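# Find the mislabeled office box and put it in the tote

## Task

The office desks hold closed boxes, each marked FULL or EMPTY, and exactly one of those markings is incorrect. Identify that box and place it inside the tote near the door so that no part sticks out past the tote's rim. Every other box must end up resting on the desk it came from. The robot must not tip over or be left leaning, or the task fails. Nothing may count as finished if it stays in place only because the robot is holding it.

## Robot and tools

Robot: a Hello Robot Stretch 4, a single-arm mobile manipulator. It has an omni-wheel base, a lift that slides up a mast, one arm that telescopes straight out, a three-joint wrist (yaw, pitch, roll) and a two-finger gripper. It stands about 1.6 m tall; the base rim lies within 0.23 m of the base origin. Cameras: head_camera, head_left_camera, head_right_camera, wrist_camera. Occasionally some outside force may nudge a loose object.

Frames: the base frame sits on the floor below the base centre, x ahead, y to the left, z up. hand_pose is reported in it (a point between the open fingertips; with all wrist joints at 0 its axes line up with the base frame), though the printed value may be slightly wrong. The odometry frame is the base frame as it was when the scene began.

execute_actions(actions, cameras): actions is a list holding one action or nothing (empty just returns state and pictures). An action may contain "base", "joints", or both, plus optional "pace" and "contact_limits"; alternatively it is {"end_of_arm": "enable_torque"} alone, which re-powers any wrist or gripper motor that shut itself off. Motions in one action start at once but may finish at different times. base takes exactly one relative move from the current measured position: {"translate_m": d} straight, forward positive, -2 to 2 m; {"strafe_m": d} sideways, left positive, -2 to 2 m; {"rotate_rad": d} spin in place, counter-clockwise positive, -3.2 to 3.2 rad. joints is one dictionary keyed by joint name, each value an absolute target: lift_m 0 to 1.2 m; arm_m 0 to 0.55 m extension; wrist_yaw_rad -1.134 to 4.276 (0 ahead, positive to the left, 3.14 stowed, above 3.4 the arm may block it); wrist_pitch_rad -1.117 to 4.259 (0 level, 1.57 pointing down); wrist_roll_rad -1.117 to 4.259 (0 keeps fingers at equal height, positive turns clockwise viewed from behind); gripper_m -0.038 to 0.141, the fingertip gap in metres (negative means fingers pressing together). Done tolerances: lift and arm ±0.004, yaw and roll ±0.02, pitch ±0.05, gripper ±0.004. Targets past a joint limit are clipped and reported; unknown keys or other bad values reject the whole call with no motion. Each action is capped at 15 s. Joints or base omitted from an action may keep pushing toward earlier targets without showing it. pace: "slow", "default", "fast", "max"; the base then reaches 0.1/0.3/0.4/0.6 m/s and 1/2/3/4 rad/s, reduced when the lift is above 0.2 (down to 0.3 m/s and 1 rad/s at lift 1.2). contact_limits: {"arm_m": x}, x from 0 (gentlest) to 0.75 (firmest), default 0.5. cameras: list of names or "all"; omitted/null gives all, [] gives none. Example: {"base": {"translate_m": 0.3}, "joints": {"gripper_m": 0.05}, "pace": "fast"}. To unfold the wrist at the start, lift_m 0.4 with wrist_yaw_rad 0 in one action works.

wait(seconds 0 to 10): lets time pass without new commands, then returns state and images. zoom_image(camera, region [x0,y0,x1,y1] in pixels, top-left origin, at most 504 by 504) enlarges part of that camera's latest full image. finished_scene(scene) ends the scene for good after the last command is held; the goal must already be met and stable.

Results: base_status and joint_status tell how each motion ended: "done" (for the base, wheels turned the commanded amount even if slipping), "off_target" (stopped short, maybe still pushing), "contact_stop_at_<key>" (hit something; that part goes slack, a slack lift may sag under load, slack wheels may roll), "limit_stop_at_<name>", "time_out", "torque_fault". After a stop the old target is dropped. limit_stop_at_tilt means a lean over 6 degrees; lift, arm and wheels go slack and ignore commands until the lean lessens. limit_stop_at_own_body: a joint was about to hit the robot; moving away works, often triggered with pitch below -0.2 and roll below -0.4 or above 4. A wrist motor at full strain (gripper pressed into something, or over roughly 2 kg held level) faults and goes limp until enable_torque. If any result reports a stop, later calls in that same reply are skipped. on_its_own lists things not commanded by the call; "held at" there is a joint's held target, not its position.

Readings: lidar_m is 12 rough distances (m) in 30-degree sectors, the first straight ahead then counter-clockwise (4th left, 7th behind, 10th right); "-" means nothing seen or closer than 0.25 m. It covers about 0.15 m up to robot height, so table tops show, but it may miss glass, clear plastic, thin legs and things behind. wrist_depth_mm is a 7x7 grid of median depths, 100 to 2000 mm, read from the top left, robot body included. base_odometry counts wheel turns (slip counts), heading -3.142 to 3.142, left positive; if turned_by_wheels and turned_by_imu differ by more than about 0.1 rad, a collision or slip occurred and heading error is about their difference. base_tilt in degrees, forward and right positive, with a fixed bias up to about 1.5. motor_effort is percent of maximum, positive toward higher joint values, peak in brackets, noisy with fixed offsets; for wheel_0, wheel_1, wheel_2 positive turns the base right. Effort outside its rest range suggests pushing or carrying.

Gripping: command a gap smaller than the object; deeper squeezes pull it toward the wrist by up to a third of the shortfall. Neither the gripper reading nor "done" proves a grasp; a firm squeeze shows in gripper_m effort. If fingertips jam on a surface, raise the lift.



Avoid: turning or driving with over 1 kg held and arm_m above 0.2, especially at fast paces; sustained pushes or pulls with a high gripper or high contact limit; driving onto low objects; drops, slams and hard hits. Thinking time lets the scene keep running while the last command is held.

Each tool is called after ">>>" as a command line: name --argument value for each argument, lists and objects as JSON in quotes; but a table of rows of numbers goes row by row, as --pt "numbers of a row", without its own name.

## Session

>>> execute_actions --actions '[]'

Scene clock: 0.00 s.
base_odometry: x=+0.000 y=+0.000 heading=+0.000 (m, m, rad; odometry frame)
turned_by_wheels: +0.000 (rad since the last result)
turned_by_imu: +0.000 (rad since the last result)
base_tilt: forward=+0.2 right=+0.2 (deg)
lidar_m: 1.14 1.18 1.96 1.04 1.03 1.39 1.99 2.06 1.41 1.54 1.58 1.26
base_status: not commanded
joint_positions: lift_m=+0.250 arm_m=-0.001 wrist_yaw_rad=+3.052 wrist_pitch_rad=-0.005 wrist_roll_rad=+0.000 gripper_m=+0.057
joint_status: not commanded
motor_effort: lift_m=+18 arm_m=-1 wrist_yaw_rad=+0 wrist_pitch_rad=-6 wrist_roll_rad=+0 gripper_m=-6 wheel_0=+0 wheel_1=+0 wheel_2=+0 (%)
hand_pose: x=-0.1092 y=+0.1129 z=+0.4300 quat_wxyz=(+0.045, +0.002, +0.000, +0.999) (m; base frame)
wrist_depth_mm: 107 141 - - - - - / 108 142 - - - - - / 115 144 265 - - - - / 143 230 - - - - - / - - - - - - - / 1336 1336 199 1430 195 1537 1618 / 960 917 1025 107 1042 991 1098
pictures: head_camera, head_left_camera, head_right_camera, wrist_camera
camera_calibration (this result's frames):
wrist_camera: T_world_to_cam=[[0.0559416, 0.996984, 0.0537862, -0.125524], [0.0450952, 0.0512926, -0.997665, 0.48105], [-0.997415, 0.0582365, -0.0420898, 0.13044], [0, 0, 0, 1]] pos_world=[0.115432, 0.0928747, 0.492168]
Images, in order (width x height): head_camera 420x560, head_left_camera 420x672, head_right_camera 420x672, wrist_camera 616x392.

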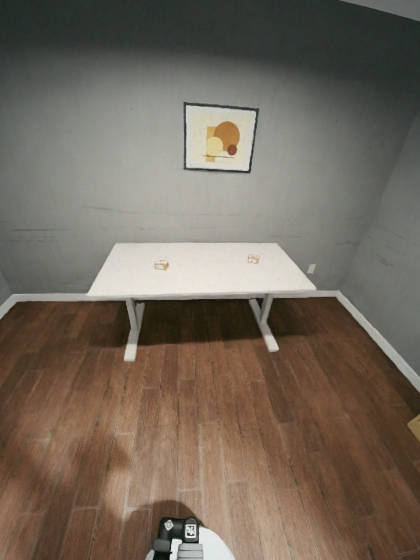

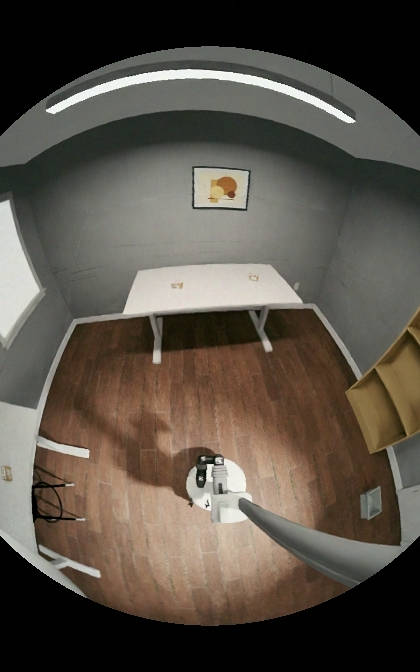

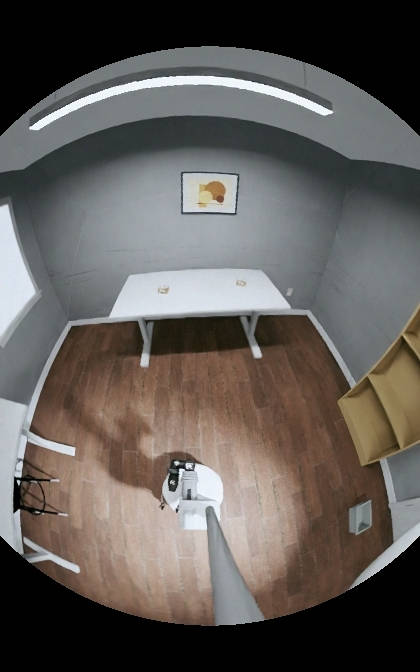

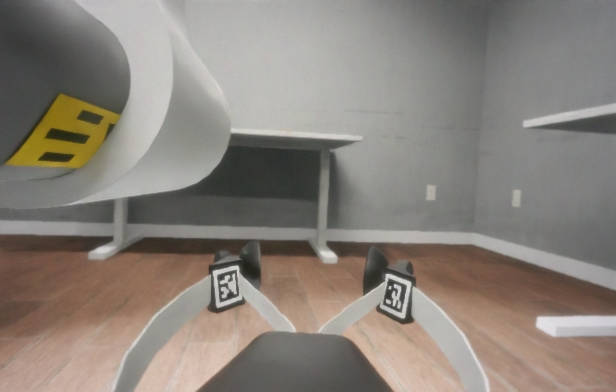

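>>> execute_actions --actions '[{"base":{"rotate_rad":-0.21},"joints":{"lift_m":0.74,"wrist_yaw_rad":0,"wrist_pitch_rad":0.3,"gripper_m":0.14},"pace":"fast"}]' --cameras '[]'

>>> execute_actions --actions '[{"base":{"translate_m":0.67},"joints":{"arm_m":0.25},"pace":"max"}]' --cameras '["head_camera","wrist_camera"]'

Scene clock: 2.77 s.
base_odometry: x=+0.000 y=+0.000 heading=-0.210 (m, m, rad; odometry frame)
turned_by_wheels: -0.210 (rad since the last result)
turned_by_imu: -0.211 (rad since the last result)
base_tilt: forward=+0.2 right=+0.2 (deg)
lidar_m: 1.15 1.15 2.16 1.05 1.03 1.18 1.97 1.97 1.47 1.44 1.55 1.41
base_status: done
joint_positions: lift_m=+0.740 arm_m=-0.001 wrist_yaw_rad=+0.000 wrist_pitch_rad=+0.302 wrist_roll_rad=+0.000 gripper_m=+0.140
joint_status: all done
motor_effort: lift_m=+20(20) arm_m=-1(1) wrist_yaw_rad=+2(5) wrist_pitch_rad=-4(3) wrist_roll_rad=+0(1) gripper_m=+0(0) wheel_0=-2(5) wheel_1=-2(9) wheel_2=-2(8) (%)
hand_pose: x=+0.4458 y=-0.0873 z=+0.8322 quat_wxyz=(+0.989, +0.000, +0.150, +0.000) (m; base frame)
wrist_depth_mm: 1499 1618 1618 1708 1863 1983 1921 / 1537 1576 1708 1808 1921 - 1921 / 1078 1118 1182 1430 1464 - 1983 / 1708 1808 1863 - - - 1983 / 1756 1808 1921 1983 1921 - 1921 / 1464 1397 1430 1576 1464 213 1661 / 1229 1255 1255 107 1308 1308 1308
pictures: none
No camera images: the call's "cameras" was empty. Leave "cameras" out to get every camera's image.

Scene clock: 5.87 s.
base_odometry: x=+0.655 y=-0.140 heading=-0.211 (m, m, rad; odometry frame)
turned_by_wheels: +0.000 (rad since the last result)
turned_by_imu: +0.000 (rad since the last result)
base_tilt: forward=+0.2 right=+0.2 (deg)
lidar_m: 0.53 0.52 0.62 2.02 1.28 1.43 3.40 2.60 1.63 1.36 1.67 0.66
base_status: done
joint_positions: lift_m=+0.740 arm_m=+0.249 wrist_yaw_rad=+0.000 wrist_pitch_rad=+0.302 wrist_roll_rad=+0.000 gripper_m=+0.140
joint_status: all done
motor_effort: lift_m=+20(21) arm_m=+5(6) wrist_yaw_rad=-2(0) wrist_pitch_rad=-3(8) wrist_roll_rad=+0(0) gripper_m=-2(0) wheel_0=-1(4) wheel_1=-1(5) wheel_2=+2(12) (%)
hand_pose: x=+0.6954 y=-0.0874 z=+0.8322 quat_wxyz=(+0.989, +0.000, +0.150, +0.000) (m; base frame)
wrist_depth_mm: 759 788 831 878 931 991 1060 / 788 831 878 931 976 1060 1138 / 820 866 917 960 1025 1118 1182 / 609 627 634 554 668 683 1281 / 452 436 466 473 480 492 500 / 357 336 338 370 347 213 384 / 296 294 307 107 310 310 314
pictures: head_camera, wrist_camera
camera_calibration (this result's frames):
wrist_camera: T_world_to_cam=[[0.0484819, -0.997977, 0.0411248, -0.151056], [-0.339768, -0.0551958, -0.938888, 1.0657], [0.939259, 0.0315462, -0.341756, -0.138173], [0, 0, 0, 1]] pos_world=[0.499196, -0.0875694, 0.959567]
Images, in order (width x height): head_camera 420x560, wrist_camera 616x392.

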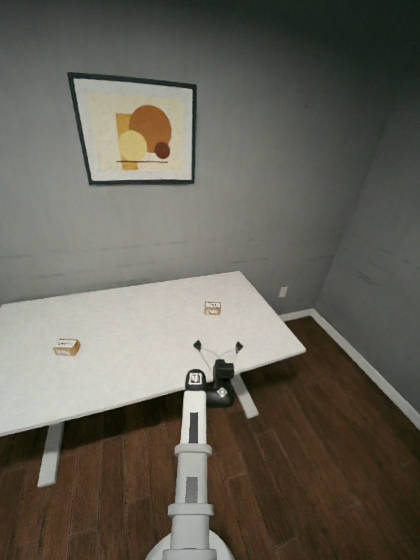

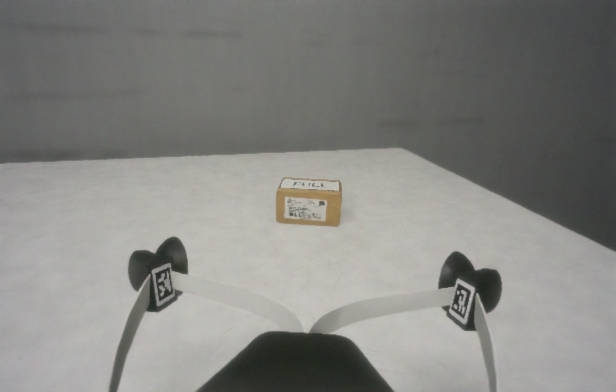

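>>> execute_actions --actions '[{"base":{"translate_m":0.01},"joints":{"lift_m":0.663,"arm_m":0.55},"pace":"fast"}]' --cameras '["wrist_camera"]'

>>> execute_actions --actions '[{"joints":{"gripper_m":0.03}}]' --cameras '["wrist_camera"]'

Scene clock: 8.00 s.
base_odometry: x=+0.665 y=-0.142 heading=-0.211 (m, m, rad; odometry frame)
turned_by_wheels: +0.000 (rad since the last result)
turned_by_imu: +0.001 (rad since the last result)
base_tilt: forward=+0.2 right=+0.2 (deg)
lidar_m: 0.53 0.52 0.59 2.02 1.26 1.44 3.39 2.63 1.62 1.33 1.66 0.64
base_status: done
joint_positions: lift_m=+0.663 arm_m=+0.548 wrist_yaw_rad=+0.000 wrist_pitch_rad=+0.302 wrist_roll_rad=+0.000 gripper_m=+0.140
joint_status: all done
motor_effort: lift_m=+15(20) arm_m=+5(6) wrist_yaw_rad=+1(1) wrist_pitch_rad=-6(6) wrist_roll_rad=+0(0) gripper_m=+1(1) wheel_0=-1(4) wheel_1=+0(4) wheel_2=+0(9) (%)
hand_pose: x=+0.9947 y=-0.0874 z=+0.7556 quat_wxyz=(+0.989, +0.000, +0.150, +0.000) (m; base frame)
wrist_depth_mm: 517 544 559 597 627 676 707 / 535 564 591 627 668 707 750 / 559 585 615 654 683 750 798 / 410 418 424 436 442 452 831 / 301 290 223 212 304 324 330 / 238 222 223 213 229 213 255 / 198 196 204 107 206 206 208
pictures: wrist_camera
camera_calibration (this result's frames):
wrist_camera: T_world_to_cam=[[0.0485178, -0.997976, 0.0411202, -0.162437], [-0.339853, -0.0552066, -0.938857, 1.09552], [0.939226, 0.0315764, -0.341844, -0.44533], [0, 0, 0, 1]] pos_world=[0.798462, -0.0875669, 0.88298]
Images, in order (width x height): wrist_camera 616x392.

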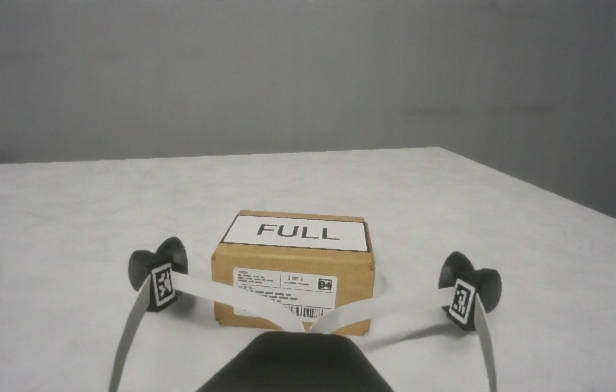

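Scene clock: 10.10 s.
base_odometry: x=+0.665 y=-0.142 heading=-0.211 (m, m, rad; odometry frame)
turned_by_wheels: +0.000 (rad since the last result)
turned_by_imu: +0.001 (rad since the last result)
base_tilt: forward=+0.1 right=+0.2 (deg)
lidar_m: 0.52 0.52 0.58 2.00 1.27 1.42 3.43 2.62 1.60 1.35 1.67 0.65
base_status: not commanded
joint_positions: lift_m=+0.663 arm_m=+0.548 wrist_yaw_rad=+0.000 wrist_pitch_rad=+0.302 wrist_roll_rad=+0.000 gripper_m=+0.031
joint_status: all done
motor_effort: lift_m=+15(15) arm_m=+5(6) wrist_yaw_rad=+2(1) wrist_pitch_rad=-5(3) wrist_roll_rad=+0(0) gripper_m=-27(24) wheel_0=-1(1) wheel_1=+0(0) wheel_2=+0(0) (%)
hand_pose: x=+0.9947 y=-0.0874 z=+0.7556 quat_wxyz=(+0.989, +0.000, +0.150, +0.000) (m; base frame)
wrist_depth_mm: 517 539 569 603 627 668 707 / 539 559 597 621 668 707 750 / 559 580 615 647 676 741 798 / 407 418 424 436 442 455 809 / 300 304 210 201 215 325 329 / 238 180 198 202 198 180 255 / 197 198 201 107 205 200 205
pictures: wrist_camera
camera_calibration (this result's frames):
wrist_camera: T_world_to_cam=[[0.048486, -0.997977, 0.0411203, -0.162415], [-0.339855, -0.0551959, -0.938857, 1.09552], [0.939227, 0.0315465, -0.341844, -0.445333], [0, 0, 0, 1]] pos_world=[0.798461, -0.0875694, 0.88298]
Images, in order (width x height): wrist_camera 616x392.

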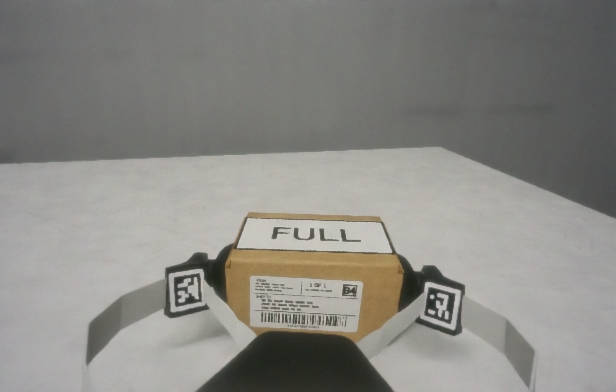

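>>> execute_actions --actions '[{"base":{"rotate_rad":-2.02},"joints":{"lift_m":0.71,"arm_m":0.1}}]' --cameras '[]'

>>> execute_actions --actions '[{"base":{"translate_m":1.05},"joints":{"lift_m":0.45,"wrist_pitch_rad":1.0},"pace":"max"}]' --cameras '["head_camera","wrist_camera"]'

Scene clock: 13.03 s.
base_odometry: x=+0.665 y=-0.142 heading=-2.231 (m, m, rad; odometry frame)
turned_by_wheels: -2.020 (rad since the last result)
turned_by_imu: -2.038 (rad since the last result)
base_tilt: forward=+0.2 right=+0.3 (deg)
lidar_m: 1.55 1.36 1.67 0.62 0.50 0.52 0.62 2.04 1.29 1.53 2.60 2.62
base_status: done
joint_positions: lift_m=+0.710 arm_m=+0.101 wrist_yaw_rad=+0.000 wrist_pitch_rad=+0.302 wrist_roll_rad=+0.000 gripper_m=+0.031
joint_status: all done
motor_effort: lift_m=+21(23) arm_m=-5(7) wrist_yaw_rad=+2(2) wrist_pitch_rad=-4(6) wrist_roll_rad=+0(0) gripper_m=-29(26) wheel_0=+0(5) wheel_1=-1(6) wheel_2=-1(7) (%)
hand_pose: x=+0.5472 y=-0.0875 z=+0.8021 quat_wxyz=(+0.989, +0.000, +0.151, +0.000) (m; base frame)
wrist_depth_mm: 1160 1336 1576 1863 - - - / 1182 1366 1661 1921 - - - / 1229 1366 1756 - - - - / 1182 1430 1576 - - - - / 1336 1499 210 201 214 1921 - / 1281 180 199 202 198 180 1537 / 1160 1205 1229 107 1205 1182 1255
pictures: none
No camera images: the call's "cameras" was empty. Leave "cameras" out to get every camera's image.

Scene clock: 16.87 s.
base_odometry: x=+0.021 y=-0.972 heading=-2.231 (m, m, rad; odometry frame)
turned_by_wheels: +0.000 (rad since the last result)
turned_by_imu: -0.002 (rad since the last result)
base_tilt: forward=+0.2 right=+0.2 (deg)
lidar_m: 0.66 0.58 0.58 0.69 1.34 1.24 1.46 2.04 2.04 2.18 1.92 0.63
base_status: done
joint_positions: lift_m=+0.450 arm_m=+0.101 wrist_yaw_rad=+0.000 wrist_pitch_rad=+1.001 wrist_roll_rad=+0.000 gripper_m=+0.031
joint_status: all done
motor_effort: lift_m=+17(18) arm_m=-5(6) wrist_yaw_rad=-2(2) wrist_pitch_rad=-3(6) wrist_roll_rad=+0(0) gripper_m=-25(29) wheel_0=+0(6) wheel_1=+0(5) wheel_2=+1(12) (%)
hand_pose: x=+0.4273 y=-0.0874 z=+0.3854 quat_wxyz=(+0.877, +0.000, +0.480, +0.000) (m; base frame)
wrist_depth_mm: 668 768 891 931 931 931 917 / 715 820 831 842 741 750 842 / 732 768 759 741 750 715 759 / 574 699 707 699 661 699 699 / 585 654 209 201 214 647 647 / 603 180 200 201 198 181 603 / 564 564 569 107 554 554 559
pictures: head_camera, wrist_camera
camera_calibration (this result's frames):
wrist_camera: T_world_to_cam=[[0.0635123, -0.997981, 0.000398661, -0.110453], [-0.864371, -0.0552089, -0.499815, 0.610039], [0.498828, 0.0313998, -0.866132, 0.351178], [0, 0, 0, 1]] pos_world=[0.359137, -0.0875774, 0.609118]
Images, in order (width x height): head_camera 420x560, wrist_camera 616x392.

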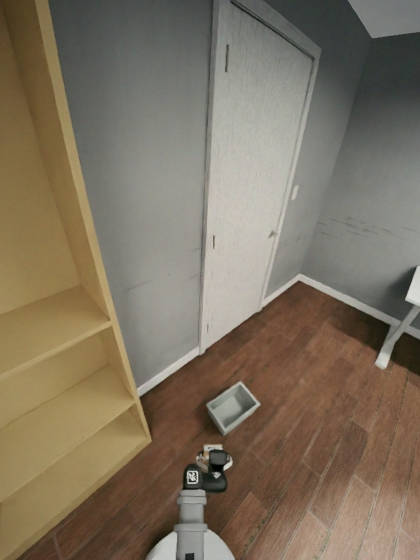

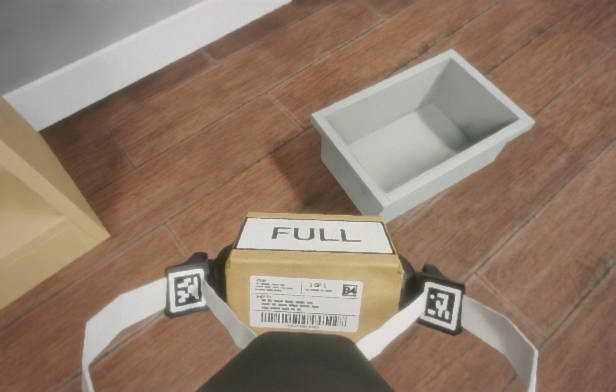

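>>> execute_actions --actions '[{"base":{"strafe_m":-0.163},"joints":{"arm_m":0.5,"wrist_pitch_rad":1.57,"wrist_roll_rad":-0.6,"lift_m":0.36},"pace":"fast"}]' --cameras '[]'

>>> execute_actions --actions '[{"base":{"translate_m":0.11},"joints":{"lift_m":0.31},"pace":"fast"}]' --cameras '["wrist_camera"]'

Scene clock: 19.23 s.
base_odometry: x=-0.107 y=-0.872 heading=-2.230 (m, m, rad; odometry frame)
turned_by_wheels: +0.000 (rad since the last result)
turned_by_imu: +0.000 (rad since the last result)
base_tilt: forward=+0.2 right=+0.2 (deg)
lidar_m: 0.62 0.69 0.69 0.81 1.38 1.37 1.63 1.92 1.94 2.05 1.78 0.78
base_status: done
joint_positions: lift_m=+0.360 arm_m=+0.499 wrist_yaw_rad=+0.000 wrist_pitch_rad=+1.570 wrist_roll_rad=-0.600 gripper_m=+0.031
joint_status: all done
motor_effort: lift_m=+15(17) arm_m=+5(5) wrist_yaw_rad=-1(2) wrist_pitch_rad=+1(2) wrist_roll_rad=+1(3) gripper_m=-25(27) wheel_0=-1(9) wheel_1=+1(13) wheel_2=+1(2) (%)
hand_pose: x=+0.6703 y=-0.0874 z=+0.2500 quat_wxyz=(+0.676, -0.209, +0.675, +0.209) (m; base frame)
wrist_depth_mm: 480 477 469 368 459 455 455 / 484 480 473 466 462 415 410 / 488 484 477 473 469 462 462 / 492 488 480 473 469 462 462 / 500 492 210 201 214 424 466 / 500 180 200 201 198 180 473 / 504 496 496 107 488 484 477
pictures: none
No camera images: the call's "cameras" was empty. Leave "cameras" out to get every camera's image.

Scene clock: 20.57 s.
base_odometry: x=-0.175 y=-0.959 heading=-2.230 (m, m, rad; odometry frame)
turned_by_wheels: +0.000 (rad since the last result)
turned_by_imu: +0.000 (rad since the last result)
base_tilt: forward=+0.2 right=+0.2 (deg)
lidar_m: 0.56 0.62 0.61 0.73 1.46 1.46 1.76 1.97 1.99 1.93 1.71 0.62
base_status: done
joint_positions: lift_m=+0.310 arm_m=+0.499 wrist_yaw_rad=+0.000 wrist_pitch_rad=+1.570 wrist_roll_rad=-0.600 gripper_m=+0.031
joint_status: all done
motor_effort: lift_m=+15(17) arm_m=+5(5) wrist_yaw_rad=-1(2) wrist_pitch_rad=+3(3) wrist_roll_rad=+0(0) gripper_m=-27(27) wheel_0=+0(5) wheel_1=-1(3) wheel_2=+1(11) (%)
hand_pose: x=+0.6703 y=-0.0874 z=+0.1999 quat_wxyz=(+0.676, -0.209, +0.675, +0.209) (m; base frame)
wrist_depth_mm: 430 427 418 418 415 410 404 / 433 430 424 421 418 413 407 / 436 430 410 415 347 377 413 / 439 349 424 427 418 342 415 / 442 355 209 201 213 364 418 / 449 180 199 201 198 180 421 / 452 445 324 107 310 307 427
pictures: wrist_camera
camera_calibration (this result's frames):
wrist_camera: T_world_to_cam=[[0.607841, -0.793361, -0.0332623, -0.466059], [-0.792121, -0.60875, 0.0443516, 0.521737], [-0.0554353, -0.00061098, -0.998462, 0.464553], [0, 0, 0, 1]] pos_world=[0.722322, -0.0518618, 0.425197]
Images, in order (width x height): wrist_camera 616x392.

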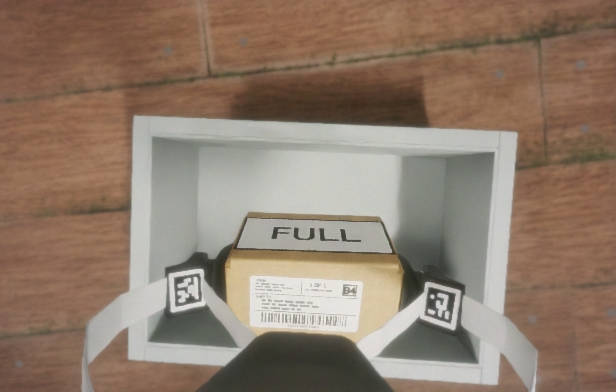

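>>> execute_actions --actions '[{"joints":{"lift_m":0.166}}]' --cameras '[]'

>>> execute_actions --actions '[{"joints":{"gripper_m":0.12}}]' --cameras '[]'

>>> execute_actions --actions '[{"joints":{"lift_m":0.33},"pace":"fast"}]' --cameras '["wrist_camera"]'

Scene clock: 22.60 s.
base_odometry: x=-0.175 y=-0.959 heading=-2.230 (m, m, rad; odometry frame)
turned_by_wheels: +0.000 (rad since the last result)
turned_by_imu: +0.001 (rad since the last result)
base_tilt: forward=+0.2 right=+0.2 (deg)
lidar_m: 0.57 0.61 0.60 0.75 1.44 1.44 1.74 1.97 2.00 1.94 1.72 0.61
base_status: not commanded
joint_positions: lift_m=+0.166 arm_m=+0.499 wrist_yaw_rad=+0.000 wrist_pitch_rad=+1.570 wrist_roll_rad=-0.600 gripper_m=+0.031
joint_status: all done
motor_effort: lift_m=+15(15) arm_m=+5(5) wrist_yaw_rad=-1(0) wrist_pitch_rad=+2(2) wrist_roll_rad=+0(0) gripper_m=-22(25) wheel_0=+0(0) wheel_1=-1(1) wheel_2=+1(1) (%)
hand_pose: x=+0.6703 y=-0.0874 z=+0.0560 quat_wxyz=(+0.676, -0.209, +0.675, +0.209) (m; base frame)
wrist_depth_mm: 283 279 277 274 272 270 267 / 163 162 160 159 158 270 268 / 190 248 279 272 242 218 204 / 193 281 281 277 276 273 220 / 195 283 209 200 214 276 218 / 196 180 200 201 199 180 215 / 198 268 287 107 282 279 206
pictures: none
No camera images: the call's "cameras" was empty. Leave "cameras" out to get every camera's image.

Scene clock: 24.37 s.
base_odometry: x=-0.175 y=-0.959 heading=-2.230 (m, m, rad; odometry frame)
turned_by_wheels: +0.000 (rad since the last result)
turned_by_imu: +0.001 (rad since the last result)
base_tilt: forward=+0.1 right=+0.3 (deg)
lidar_m: 0.55 0.61 0.61 0.74 1.44 1.45 1.75 1.98 2.00 1.95 1.71 0.64
base_status: not commanded
joint_positions: lift_m=+0.166 arm_m=+0.499 wrist_yaw_rad=+0.000 wrist_pitch_rad=+1.570 wrist_roll_rad=-0.600 gripper_m=+0.120
joint_status: all done
motor_effort: lift_m=+15(15) arm_m=+5(5) wrist_yaw_rad=-2(2) wrist_pitch_rad=+2(4) wrist_roll_rad=+1(1) gripper_m=-2(26) wheel_0=+0(0) wheel_1=-1(1) wheel_2=+1(1) (%)
hand_pose: x=+0.6703 y=-0.0874 z=+0.0560 quat_wxyz=(+0.676, -0.209, +0.675, +0.209) (m; base frame)
wrist_depth_mm: 282 281 278 274 272 271 267 / 163 161 160 159 157 271 268 / 190 248 278 272 241 217 204 / 192 281 282 279 277 273 221 / 195 265 225 220 277 274 218 / 196 254 286 223 220 249 215 / 199 257 287 107 283 274 213
pictures: none
No camera images: the call's "cameras" was empty. Leave "cameras" out to get every camera's image.

Scene clock: 25.80 s.
base_odometry: x=-0.175 y=-0.959 heading=-2.230 (m, m, rad; odometry frame)
turned_by_wheels: +0.000 (rad since the last result)
turned_by_imu: +0.000 (rad since the last result)
base_tilt: forward=+0.2 right=+0.2 (deg)
lidar_m: 0.57 0.63 0.61 0.72 1.45 1.45 1.70 1.98 1.99 1.95 1.71 0.66
base_status: not commanded
joint_positions: lift_m=+0.330 arm_m=+0.499 wrist_yaw_rad=+0.000 wrist_pitch_rad=+1.570 wrist_roll_rad=-0.600 gripper_m=+0.120
joint_status: all done
motor_effort: lift_m=+21(24) arm_m=+5(5) wrist_yaw_rad=+0(2) wrist_pitch_rad=+3(2) wrist_roll_rad=+1(0) gripper_m=+0(2) wheel_0=+0(1) wheel_1=-1(0) wheel_2=+0(1) (%)
hand_pose: x=+0.6703 y=-0.0874 z=+0.2195 quat_wxyz=(+0.676, -0.209, +0.675, +0.209) (m; base frame)
wrist_depth_mm: 452 449 439 436 433 427 427 / 452 449 442 439 436 433 430 / 455 452 413 413 436 433 430 / 459 455 449 442 439 373 436 / 462 459 449 387 442 368 439 / 466 462 353 418 368 327 439 / 473 469 399 107 342 449 445
pictures: wrist_camera
camera_calibration (this result's frames):
wrist_camera: T_world_to_cam=[[0.607841, -0.793361, -0.0332622, -0.465414], [-0.792121, -0.60875, 0.0443515, 0.520877], [-0.0554352, -0.00061098, -0.998462, 0.484077], [0, 0, 0, 1]] pos_world=[0.72233, -0.0518618, 0.444751]
Images, in order (width x height): wrist_camera 616x392.

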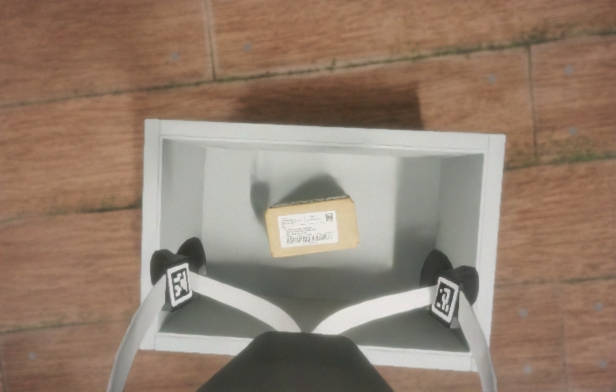

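>>> finished_scene --scene 2

The scene is finished: the task was done.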